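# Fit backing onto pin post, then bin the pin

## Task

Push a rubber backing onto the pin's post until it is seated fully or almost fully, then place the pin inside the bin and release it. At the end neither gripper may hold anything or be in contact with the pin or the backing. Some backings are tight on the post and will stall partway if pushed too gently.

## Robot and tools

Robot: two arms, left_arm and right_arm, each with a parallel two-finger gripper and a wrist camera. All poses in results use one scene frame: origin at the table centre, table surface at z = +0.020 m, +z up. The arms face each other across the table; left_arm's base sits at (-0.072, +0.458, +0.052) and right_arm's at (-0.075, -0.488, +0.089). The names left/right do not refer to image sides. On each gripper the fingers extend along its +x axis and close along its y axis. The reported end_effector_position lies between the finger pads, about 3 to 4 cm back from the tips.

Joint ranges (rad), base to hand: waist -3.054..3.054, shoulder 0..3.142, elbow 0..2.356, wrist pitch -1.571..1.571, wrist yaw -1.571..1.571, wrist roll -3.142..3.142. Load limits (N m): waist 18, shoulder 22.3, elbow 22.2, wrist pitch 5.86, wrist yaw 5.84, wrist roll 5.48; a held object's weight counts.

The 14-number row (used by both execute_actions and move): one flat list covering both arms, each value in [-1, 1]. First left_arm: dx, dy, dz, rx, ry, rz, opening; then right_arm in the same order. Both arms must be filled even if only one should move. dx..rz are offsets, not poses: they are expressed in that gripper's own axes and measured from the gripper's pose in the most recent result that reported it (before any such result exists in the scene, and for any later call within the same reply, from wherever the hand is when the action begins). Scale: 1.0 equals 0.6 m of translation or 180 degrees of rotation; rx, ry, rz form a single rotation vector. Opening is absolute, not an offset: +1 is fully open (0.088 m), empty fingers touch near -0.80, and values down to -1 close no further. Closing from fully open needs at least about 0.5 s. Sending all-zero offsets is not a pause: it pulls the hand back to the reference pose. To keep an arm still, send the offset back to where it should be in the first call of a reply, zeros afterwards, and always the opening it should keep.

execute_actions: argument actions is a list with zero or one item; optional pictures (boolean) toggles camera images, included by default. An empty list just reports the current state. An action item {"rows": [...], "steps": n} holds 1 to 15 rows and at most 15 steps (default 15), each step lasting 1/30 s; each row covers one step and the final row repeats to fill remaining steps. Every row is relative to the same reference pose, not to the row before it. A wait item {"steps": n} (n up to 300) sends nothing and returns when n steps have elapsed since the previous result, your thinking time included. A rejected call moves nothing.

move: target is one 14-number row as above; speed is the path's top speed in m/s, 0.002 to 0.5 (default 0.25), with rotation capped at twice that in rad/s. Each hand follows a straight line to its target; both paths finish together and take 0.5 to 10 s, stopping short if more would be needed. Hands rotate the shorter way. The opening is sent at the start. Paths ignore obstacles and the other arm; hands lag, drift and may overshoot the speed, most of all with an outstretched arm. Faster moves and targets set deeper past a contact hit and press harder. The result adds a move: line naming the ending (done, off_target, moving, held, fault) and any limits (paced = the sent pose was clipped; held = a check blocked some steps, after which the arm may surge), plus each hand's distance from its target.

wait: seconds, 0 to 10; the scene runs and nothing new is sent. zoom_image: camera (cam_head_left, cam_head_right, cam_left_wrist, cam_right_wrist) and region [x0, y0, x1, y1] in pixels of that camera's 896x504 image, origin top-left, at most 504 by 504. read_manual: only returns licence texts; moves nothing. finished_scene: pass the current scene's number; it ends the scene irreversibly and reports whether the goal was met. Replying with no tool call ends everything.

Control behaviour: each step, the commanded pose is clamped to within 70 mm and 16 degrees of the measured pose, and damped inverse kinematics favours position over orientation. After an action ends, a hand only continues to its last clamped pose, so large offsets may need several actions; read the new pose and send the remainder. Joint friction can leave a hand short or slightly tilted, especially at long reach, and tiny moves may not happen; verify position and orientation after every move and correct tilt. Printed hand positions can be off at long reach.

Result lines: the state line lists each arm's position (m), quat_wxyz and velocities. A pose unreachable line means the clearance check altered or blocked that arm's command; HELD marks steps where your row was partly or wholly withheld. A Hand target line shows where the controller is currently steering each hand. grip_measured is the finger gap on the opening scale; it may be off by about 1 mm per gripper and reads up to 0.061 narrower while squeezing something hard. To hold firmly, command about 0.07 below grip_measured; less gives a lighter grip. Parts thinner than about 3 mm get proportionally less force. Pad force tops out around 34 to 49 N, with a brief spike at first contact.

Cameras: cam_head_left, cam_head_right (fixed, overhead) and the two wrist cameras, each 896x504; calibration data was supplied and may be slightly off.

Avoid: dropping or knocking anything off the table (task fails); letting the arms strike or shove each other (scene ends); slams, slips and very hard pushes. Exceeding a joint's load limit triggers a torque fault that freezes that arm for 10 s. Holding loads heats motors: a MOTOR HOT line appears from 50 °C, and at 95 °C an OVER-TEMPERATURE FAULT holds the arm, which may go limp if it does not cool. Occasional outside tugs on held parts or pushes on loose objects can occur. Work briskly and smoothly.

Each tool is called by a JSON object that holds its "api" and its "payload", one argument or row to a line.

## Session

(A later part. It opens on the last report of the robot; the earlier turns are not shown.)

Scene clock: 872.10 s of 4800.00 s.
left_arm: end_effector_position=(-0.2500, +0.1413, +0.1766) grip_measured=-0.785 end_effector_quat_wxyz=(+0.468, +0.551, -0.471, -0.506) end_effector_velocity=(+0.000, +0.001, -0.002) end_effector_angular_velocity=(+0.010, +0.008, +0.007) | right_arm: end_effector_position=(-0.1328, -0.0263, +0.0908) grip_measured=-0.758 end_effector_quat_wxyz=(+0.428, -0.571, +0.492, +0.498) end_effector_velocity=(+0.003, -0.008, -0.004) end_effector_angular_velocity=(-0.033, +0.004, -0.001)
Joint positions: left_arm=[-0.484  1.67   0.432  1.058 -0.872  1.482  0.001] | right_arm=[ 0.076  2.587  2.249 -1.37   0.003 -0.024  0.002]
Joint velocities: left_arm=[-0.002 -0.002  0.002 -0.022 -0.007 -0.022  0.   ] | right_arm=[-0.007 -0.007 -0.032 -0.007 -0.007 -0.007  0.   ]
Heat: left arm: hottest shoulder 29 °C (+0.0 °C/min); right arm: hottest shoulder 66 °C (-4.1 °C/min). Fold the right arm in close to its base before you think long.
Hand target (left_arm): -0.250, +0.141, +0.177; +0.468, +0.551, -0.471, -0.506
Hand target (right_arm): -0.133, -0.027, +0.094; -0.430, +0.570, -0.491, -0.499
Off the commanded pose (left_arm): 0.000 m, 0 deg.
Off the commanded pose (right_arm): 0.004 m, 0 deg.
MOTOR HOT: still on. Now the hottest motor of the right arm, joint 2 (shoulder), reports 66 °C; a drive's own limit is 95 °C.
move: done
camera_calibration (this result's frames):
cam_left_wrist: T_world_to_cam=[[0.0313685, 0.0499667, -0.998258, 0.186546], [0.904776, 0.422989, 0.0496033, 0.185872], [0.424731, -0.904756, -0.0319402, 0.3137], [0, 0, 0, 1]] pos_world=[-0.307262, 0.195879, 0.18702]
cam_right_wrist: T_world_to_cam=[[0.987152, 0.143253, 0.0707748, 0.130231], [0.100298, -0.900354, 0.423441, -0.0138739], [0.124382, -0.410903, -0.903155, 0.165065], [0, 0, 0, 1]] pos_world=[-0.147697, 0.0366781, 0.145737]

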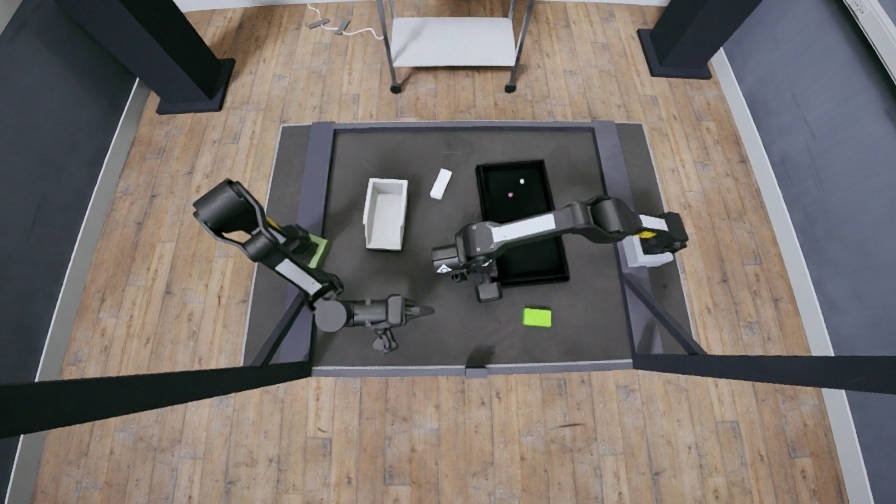

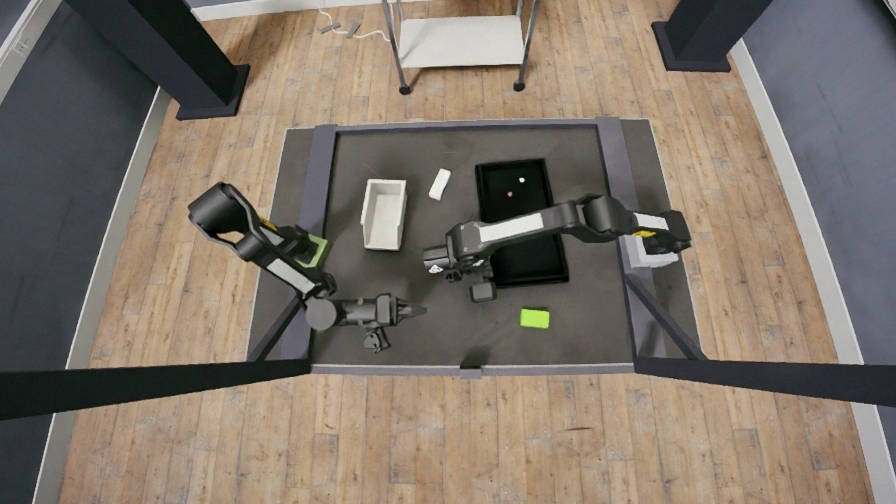

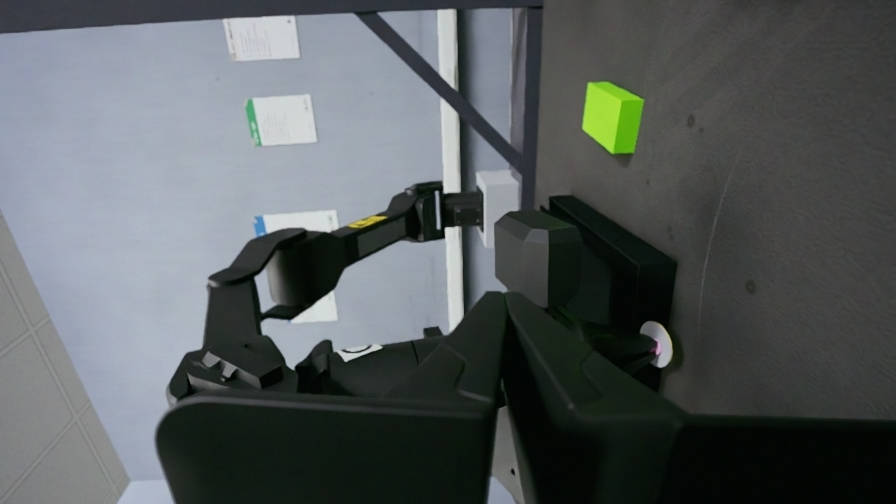

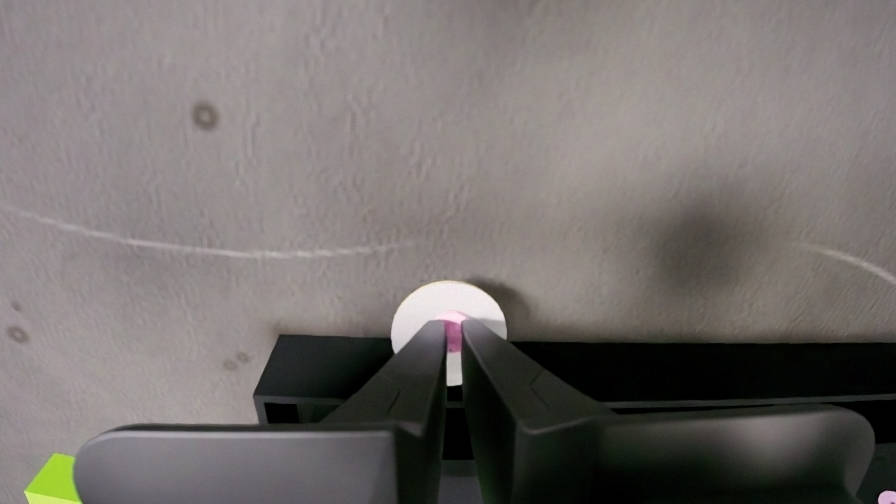

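{"api": "move", "payload": {
  "target": [0,0,0,0,0,0,-0.9,0.018,0,0.002,0,0,0,-0.8],
  "speed": 0.02
}}

{"api": "move", "payload": {
  "target": [0,0,0,0,0,0,-0.9,0,0,-0.012,0,0,0,-0.8],
  "speed": 0.01
}}

{"api": "zoom_image", "payload": {
  "camera": "cam_right_wrist",
  "region": [370,250,530,390]
}}

Scene clock: 875.90 s of 4800.00 s.
left_arm: end_effector_position=(-0.2500, +0.1413, +0.1766) grip_measured=-0.785 end_effector_quat_wxyz=(+0.468, +0.551, -0.471, -0.506) end_effector_velocity=(+0.004, +0.002, +0.000) end_effector_angular_velocity=(-0.005, +0.006, +0.020) | right_arm: end_effector_position=(-0.1331, -0.0240, +0.0855) grip_measured=-0.758 end_effector_quat_wxyz=(+0.432, -0.568, +0.489, +0.501) end_effector_velocity=(+0.000, +0.000, -0.001) end_effector_angular_velocity=(+0.001, +0.008, +0.004)
Joint positions: left_arm=[-0.484  1.67   0.432  1.058 -0.872  1.482  0.001] | right_arm=[ 0.076  2.587  2.228 -1.337  0.003 -0.024  0.002]
Joint velocities: left_arm=[-0.002 -0.002 -0.007  0.007 -0.022 -0.007  0.   ] | right_arm=[-0.002 -0.002 -0.007  0.007 -0.007 -0.007 -0.   ]
Heat: left arm: hottest shoulder 29 °C (+0.0 °C/min); right arm: hottest shoulder 68 °C (-1.0 °C/min). Fold the right arm in close to its base before you think long.
Hand target (left_arm): -0.250, +0.141, +0.177; +0.468, +0.551, -0.471, -0.506
Hand target (right_arm): -0.133, -0.027, +0.080; -0.428, +0.571, -0.492, -0.498
Off the commanded pose (left_arm): 0.000 m, 0 deg.
Off the commanded pose (right_arm): 0.006 m, 1 deg.
MOTOR HOT: still on. Now the hottest motor of the right arm, joint 2 (shoulder), reports 68 °C; a drive's own limit is 95 °C.
After step 90, 0.07 s passed at rest.
move: done
camera_calibration (this result's frames):
cam_left_wrist: T_world_to_cam=[[0.0313685, 0.0499667, -0.998258, 0.186546], [0.904776, 0.422989, 0.0496033, 0.185872], [0.424731, -0.904756, -0.0319402, 0.3137], [0, 0, 0, 1]] pos_world=[-0.307262, 0.195879, 0.18702]
cam_right_wrist: T_world_to_cam=[[0.987273, 0.142287, 0.071034, 0.130536], [0.101011, -0.906039, 0.410962, -0.00842875], [0.122834, -0.398557, -0.908881, 0.16179], [0, 0, 0, 1]] pos_world=[-0.147897, 0.0382719, 0.141239]

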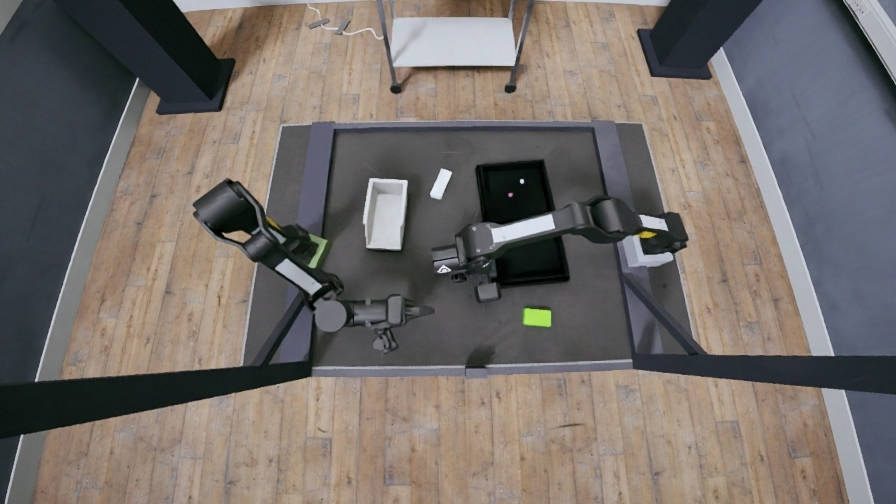

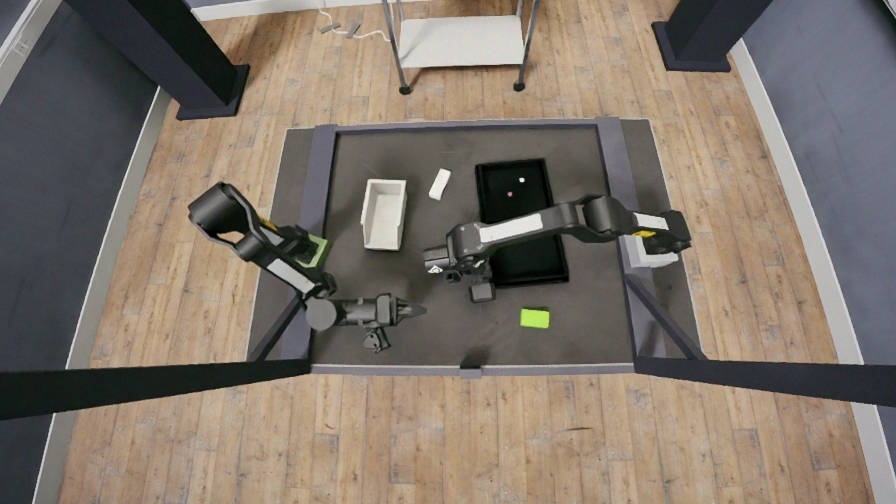

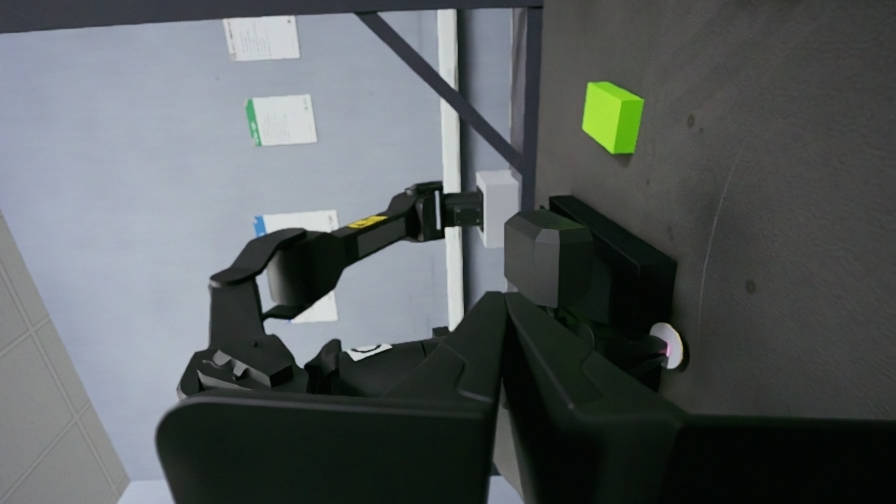

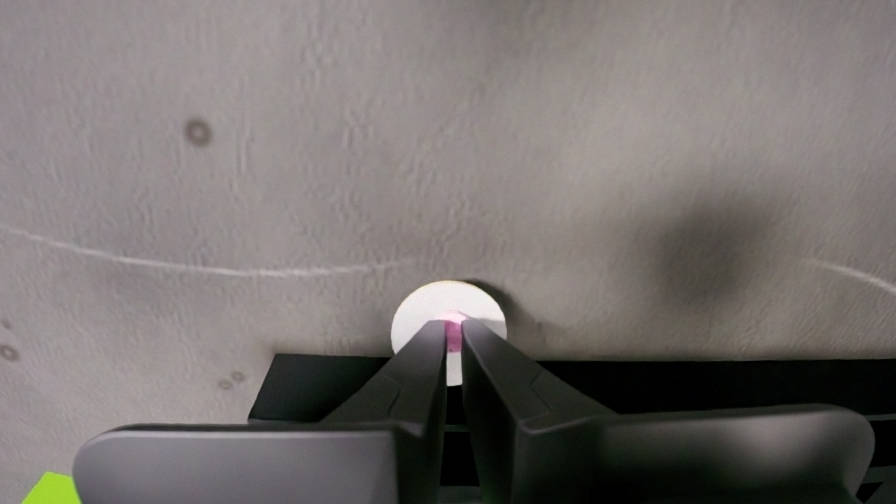

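Scene clock: 876.83 s of 4800.00 s.
left_arm: end_effector_position=(-0.2500, +0.1413, +0.1766) grip_measured=-0.785 end_effector_quat_wxyz=(+0.468, +0.551, -0.471, -0.506) end_effector_velocity=(+0.003, +0.001, -0.001) end_effector_angular_velocity=(+0.002, -0.001, +0.020) | right_arm: end_effector_position=(-0.1326, -0.0280, +0.0835) grip_measured=-0.758 end_effector_quat_wxyz=(+0.433, -0.567, +0.488, +0.503) end_effector_velocity=(-0.004, -0.007, -0.001) end_effector_angular_velocity=(-0.025, +0.020, +0.007)
Joint positions: left_arm=[-0.484  1.67   0.432  1.058 -0.872  1.482  0.001] | right_arm=[ 0.076  2.559  2.169 -1.301  0.003 -0.024  0.002]
Joint velocities: left_arm=[-0.002 -0.002 -0.002 -0.007 -0.022 -0.007 -0.   ] | right_arm=[ 0.002 -0.007 -0.022 -0.007 -0.022 -0.007 -0.   ]
Heat: left arm: hottest shoulder 29 °C (+0.0 °C/min); right arm: hottest shoulder 69 °C (+0.0 °C/min). Fold the right arm in close to its base before you think long.
Hand target (left_arm): -0.250, +0.141, +0.177; +0.468, +0.551, -0.471, -0.506
Hand target (right_arm): -0.132, -0.031, +0.086; -0.432, +0.568, -0.489, -0.501
Off the commanded pose (left_arm): 0.000 m, 0 deg.
Off the commanded pose (right_arm): 0.004 m, 0 deg.
MOTOR HOT: still on. Now the hottest motor of the right arm, joint 2 (shoulder), reports 69 °C; a drive's own limit is 95 °C.
move: done
camera_calibration (this result's frames):
cam_left_wrist: T_world_to_cam=[[0.0313685, 0.0499667, -0.998258, 0.186546], [0.904776, 0.422989, 0.0496033, 0.185872], [0.424731, -0.904756, -0.0319402, 0.3137], [0, 0, 0, 1]] pos_world=[-0.307262, 0.195879, 0.18702]
cam_right_wrist: T_world_to_cam=[[0.98731, 0.141991, 0.0711105, 0.130737], [0.101225, -0.907742, 0.407133, -0.0110454], [0.122359, -0.394769, -0.910596, 0.158566], [0, 0, 0, 1]] pos_world=[-0.147362, 0.034007, 0.13959]

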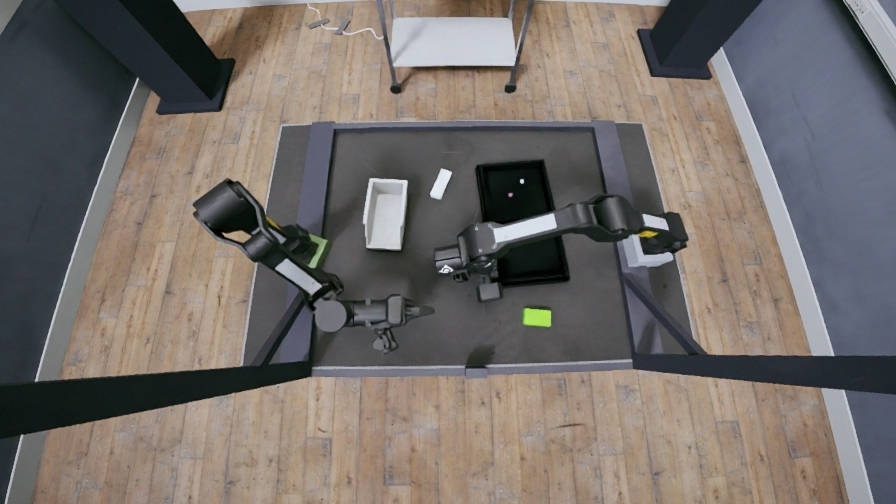

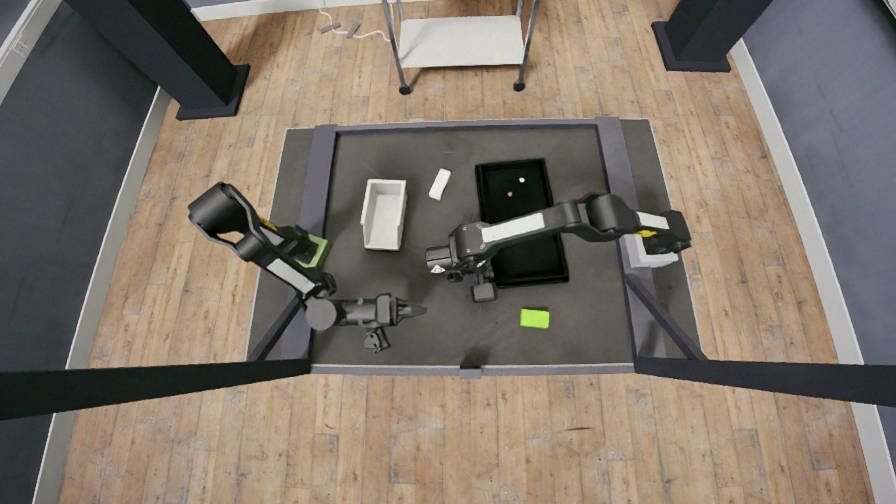

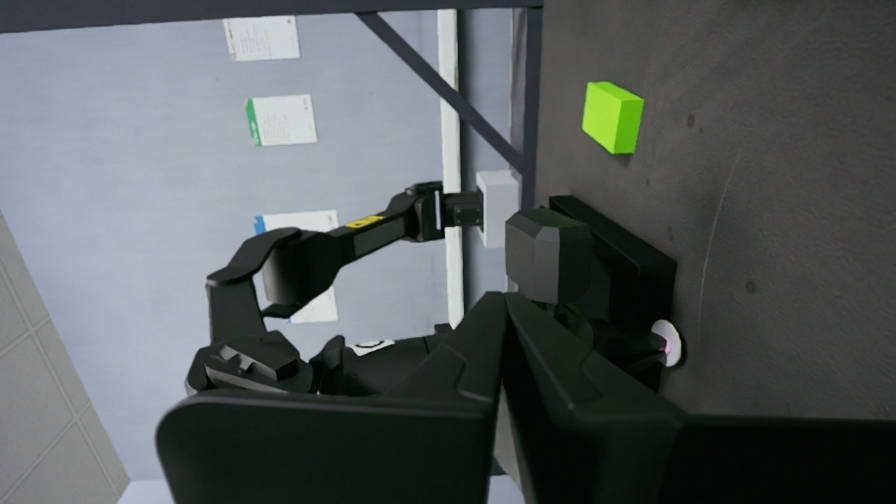

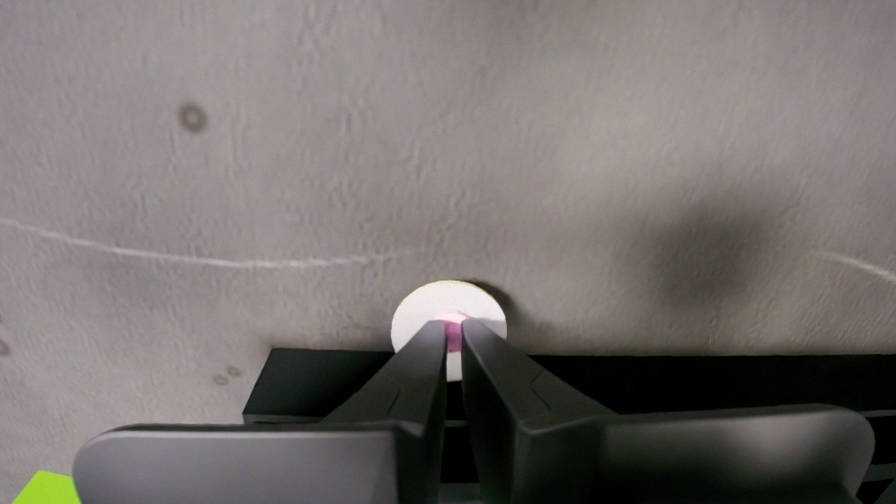

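Region (370, 250, 530, 390) of cam_right_wrist's 896x504 image, scaled by 3.150, with more detail than that image has; it fills the top 441 rows of this view, and the rest is white.

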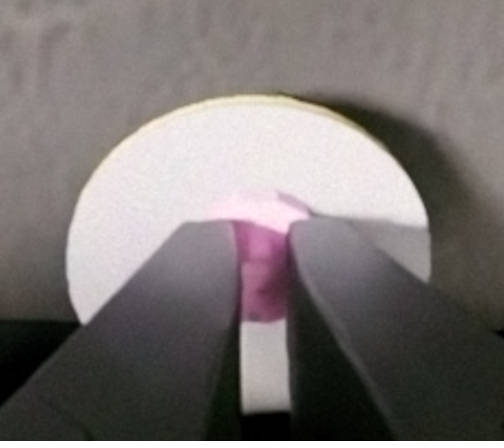

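In contact. Push gently more.

{"api": "move", "payload": {
  "target": [0,0,0,0,0,0,-0.9,-0.003,0,-0.009,0,0,0,-0.8],
  "speed": 0.008
}}

{"api": "zoom_image", "payload": {
  "camera": "cam_right_wrist",
  "region": [370,250,530,390]
}}

Scene clock: 879.47 s of 4800.00 s.
left_arm: end_effector_position=(-0.2500, +0.1413, +0.1766) grip_measured=-0.785 end_effector_quat_wxyz=(+0.468, +0.551, -0.471, -0.506) end_effector_velocity=(-0.001, +0.001, -0.001) end_effector_angular_velocity=(+0.006, +0.003, -0.009) | right_arm: end_effector_position=(-0.1325, -0.0286, +0.0843) grip_measured=-0.758 end_effector_quat_wxyz=(+0.436, -0.564, +0.486, +0.506) end_effector_velocity=(+0.001, -0.004, -0.001) end_effector_angular_velocity=(-0.018, +0.004, -0.011)
Joint positions: left_arm=[-0.484  1.67   0.432  1.058 -0.872  1.482  0.001] | right_arm=[ 0.076  2.542  2.14  -1.278  0.003 -0.024  0.002]
Joint velocities: left_arm=[-0.002 -0.002 -0.002 -0.007  0.007 -0.007 -0.   ] | right_arm=[-0.002 -0.002 -0.012 -0.007 -0.007  0.007 -0.   ]
Heat: left arm: hottest shoulder 29 °C (+0.0 °C/min); right arm: hottest shoulder 70 °C (+1.0 °C/min). Fold the right arm in close to its base before you think long.
Hand target (left_arm): -0.250, +0.141, +0.177; +0.468, +0.551, -0.471, -0.506
Hand target (right_arm): -0.132, -0.033, +0.086; -0.433, +0.567, -0.488, -0.503
Off the commanded pose (left_arm): 0.000 m, 0 deg.
Off the commanded pose (right_arm): 0.005 m, 1 deg.
MOTOR HOT: still on. Now the hottest motor of the right arm, joint 2 (shoulder), reports 70 °C; a drive's own limit is 95 °C.
move: done
camera_calibration (this result's frames):
cam_left_wrist: T_world_to_cam=[[0.0313685, 0.0499667, -0.998258, 0.186546], [0.904776, 0.422989, 0.0496033, 0.185872], [0.424731, -0.904756, -0.0319402, 0.3137], [0, 0, 0, 1]] pos_world=[-0.307262, 0.195879, 0.18702]
cam_right_wrist: T_world_to_cam=[[0.987408, 0.14121, 0.0713062, 0.130672], [0.101778, -0.912156, 0.397005, -0.0111141], [0.121103, -0.384749, -0.915042, 0.159459], [0, 0, 0, 1]] pos_world=[-0.147206, 0.0327618, 0.141007]

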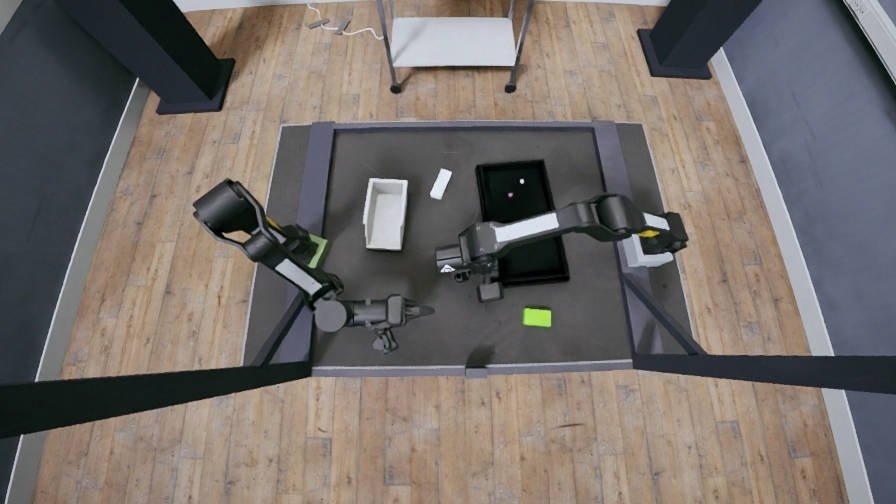

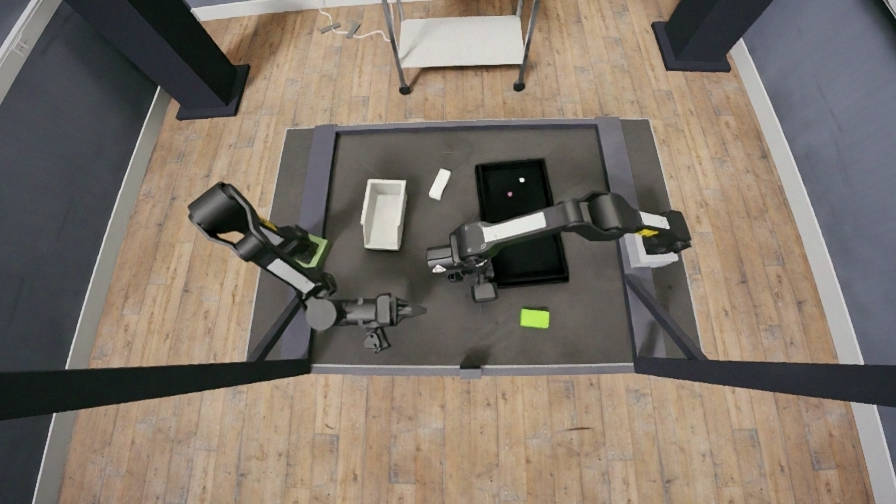

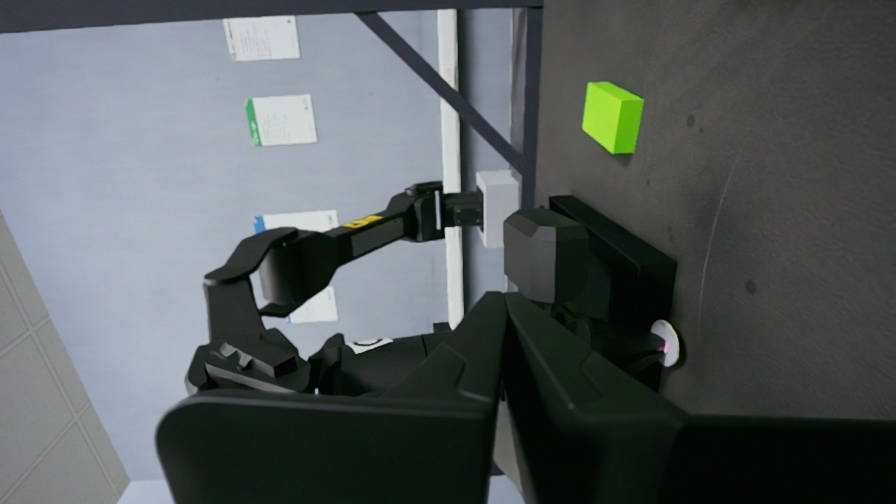

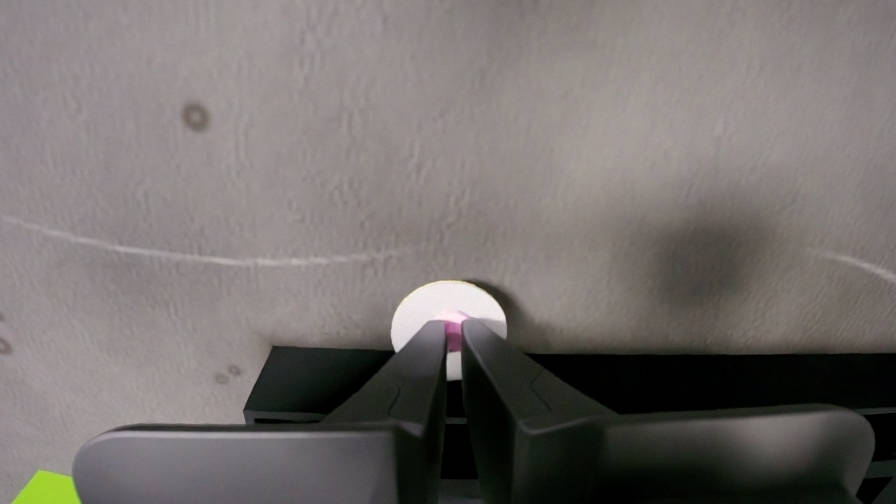

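Region (370, 250, 530, 390) of cam_right_wrist's 896x504 image, scaled by 3.150, with more detail than that image has; it fills the top 441 rows of this view, and the rest is white.

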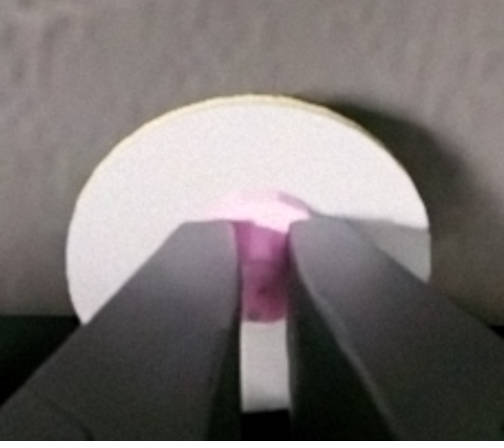

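{"api": "move", "payload": {
  "target": [0,0,0,0,0,0,-0.9,0.004,0,-0.015,0,0.008,0,-0.8],
  "speed": 0.008
}}

{"api": "zoom_image", "payload": {
  "camera": "cam_right_wrist",
  "region": [370,250,530,390]
}}

{"api": "zoom_image", "payload": {
  "camera": "cam_left_wrist",
  "region": [610,300,710,380]
}}

Scene clock: 883.97 s of 4800.00 s.
left_arm: end_effector_position=(-0.2500, +0.1413, +0.1766) grip_measured=-0.785 end_effector_quat_wxyz=(+0.468, +0.551, -0.471, -0.506) end_effector_velocity=(+0.001, +0.001, -0.001) end_effector_angular_velocity=(+0.004, -0.014, +0.004) | right_arm: end_effector_position=(-0.1324, -0.0296, +0.0844) grip_measured=-0.758 end_effector_quat_wxyz=(+0.437, -0.563, +0.485, +0.507) end_effector_velocity=(+0.000, -0.001, +0.003) end_effector_angular_velocity=(-0.003, +0.006, -0.010)
Joint positions: left_arm=[-0.484  1.67   0.432  1.058 -0.872  1.482  0.001] | right_arm=[ 0.076  2.532  2.122 -1.266  0.003 -0.024  0.002]
Joint velocities: left_arm=[-0.002 -0.002 -0.002 -0.007 -0.007  0.007 -0.   ] | right_arm=[-0.002 -0.007 -0.002 -0.007 -0.007  0.007 -0.   ]
Heat: left arm: hottest shoulder 29 °C (+0.0 °C/min); right arm: hottest shoulder 72 °C (+4.1 °C/min). Fold the right arm in close to its base before you think long.
Hand target (left_arm): -0.250, +0.141, +0.177; +0.468, +0.551, -0.471, -0.506
Hand target (right_arm): -0.131, -0.038, +0.083; -0.430, +0.571, -0.491, -0.499
Off the commanded pose (left_arm): 0.000 m, 0 deg.
Off the commanded pose (right_arm): 0.008 m, 2 deg.
MOTOR HOT: still on. Now the hottest motor of the right arm, joint 2 (shoulder), reports 72 °C; a drive's own limit is 95 °C.
move: done
camera_calibration (this result's frames):
cam_left_wrist: T_world_to_cam=[[0.0313685, 0.0499667, -0.998258, 0.186546], [0.904776, 0.422989, 0.0496033, 0.185872], [0.424731, -0.904756, -0.0319402, 0.3137], [0, 0, 0, 1]] pos_world=[-0.307262, 0.195879, 0.18702]
cam_right_wrist: T_world_to_cam=[[0.987446, 0.140913, 0.0713782, 0.130668], [0.101984, -0.913801, 0.393151, -0.0117573], [0.120625, -0.380935, -0.916699, 0.159398], [0, 0, 0, 1]] pos_world=[-0.147056, 0.0315636, 0.141415]

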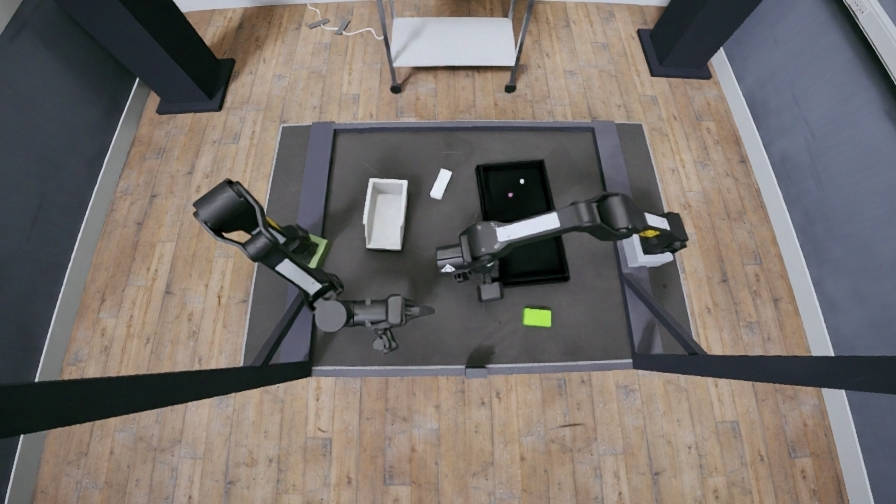

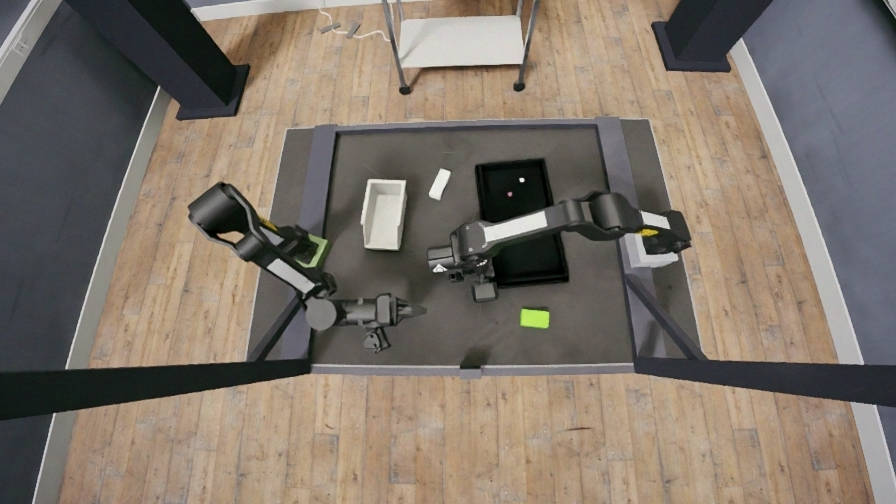

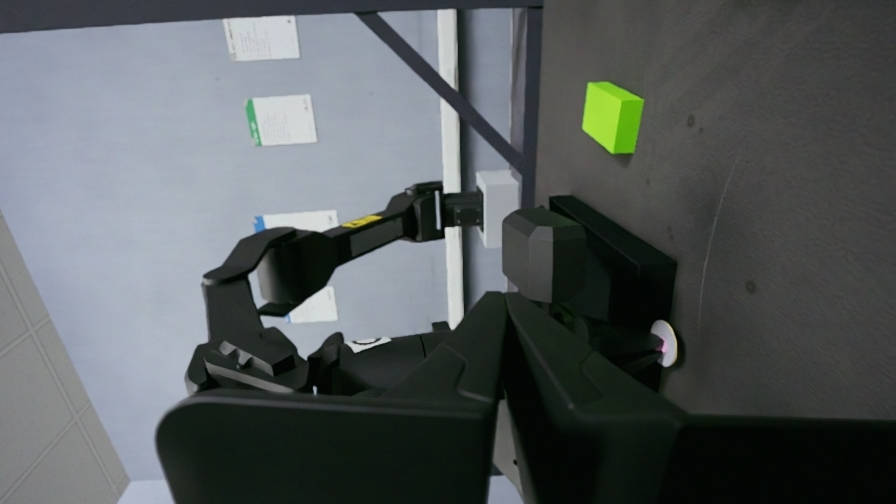

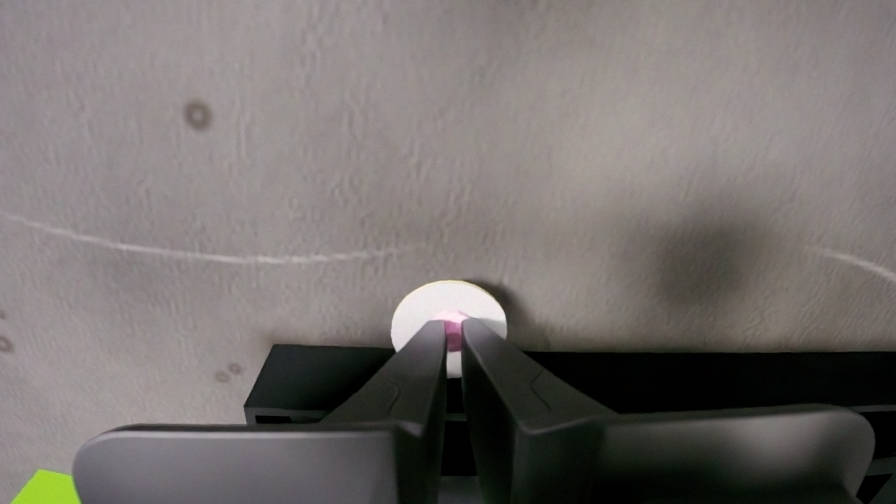

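Region (370, 250, 530, 390) of cam_right_wrist's 896x504 image, scaled by 3.150, with more detail than that image has; it fills the top 441 rows of this view, and the rest is white.

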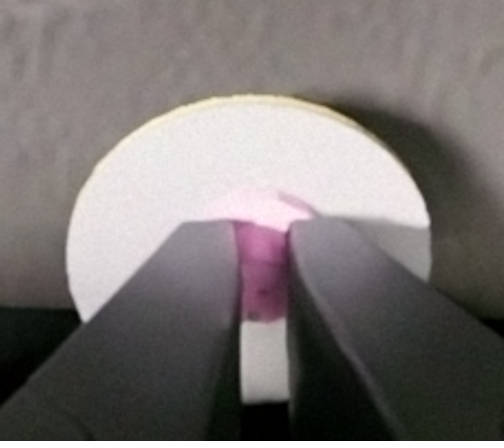

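Region (610, 300, 710, 380) of cam_left_wrist's 896x504 image, scaled by 5.040, with more detail than that image has; it fills the top 403 rows of this view, and the rest is white.

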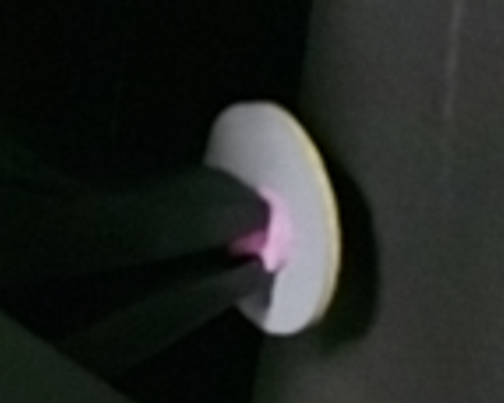

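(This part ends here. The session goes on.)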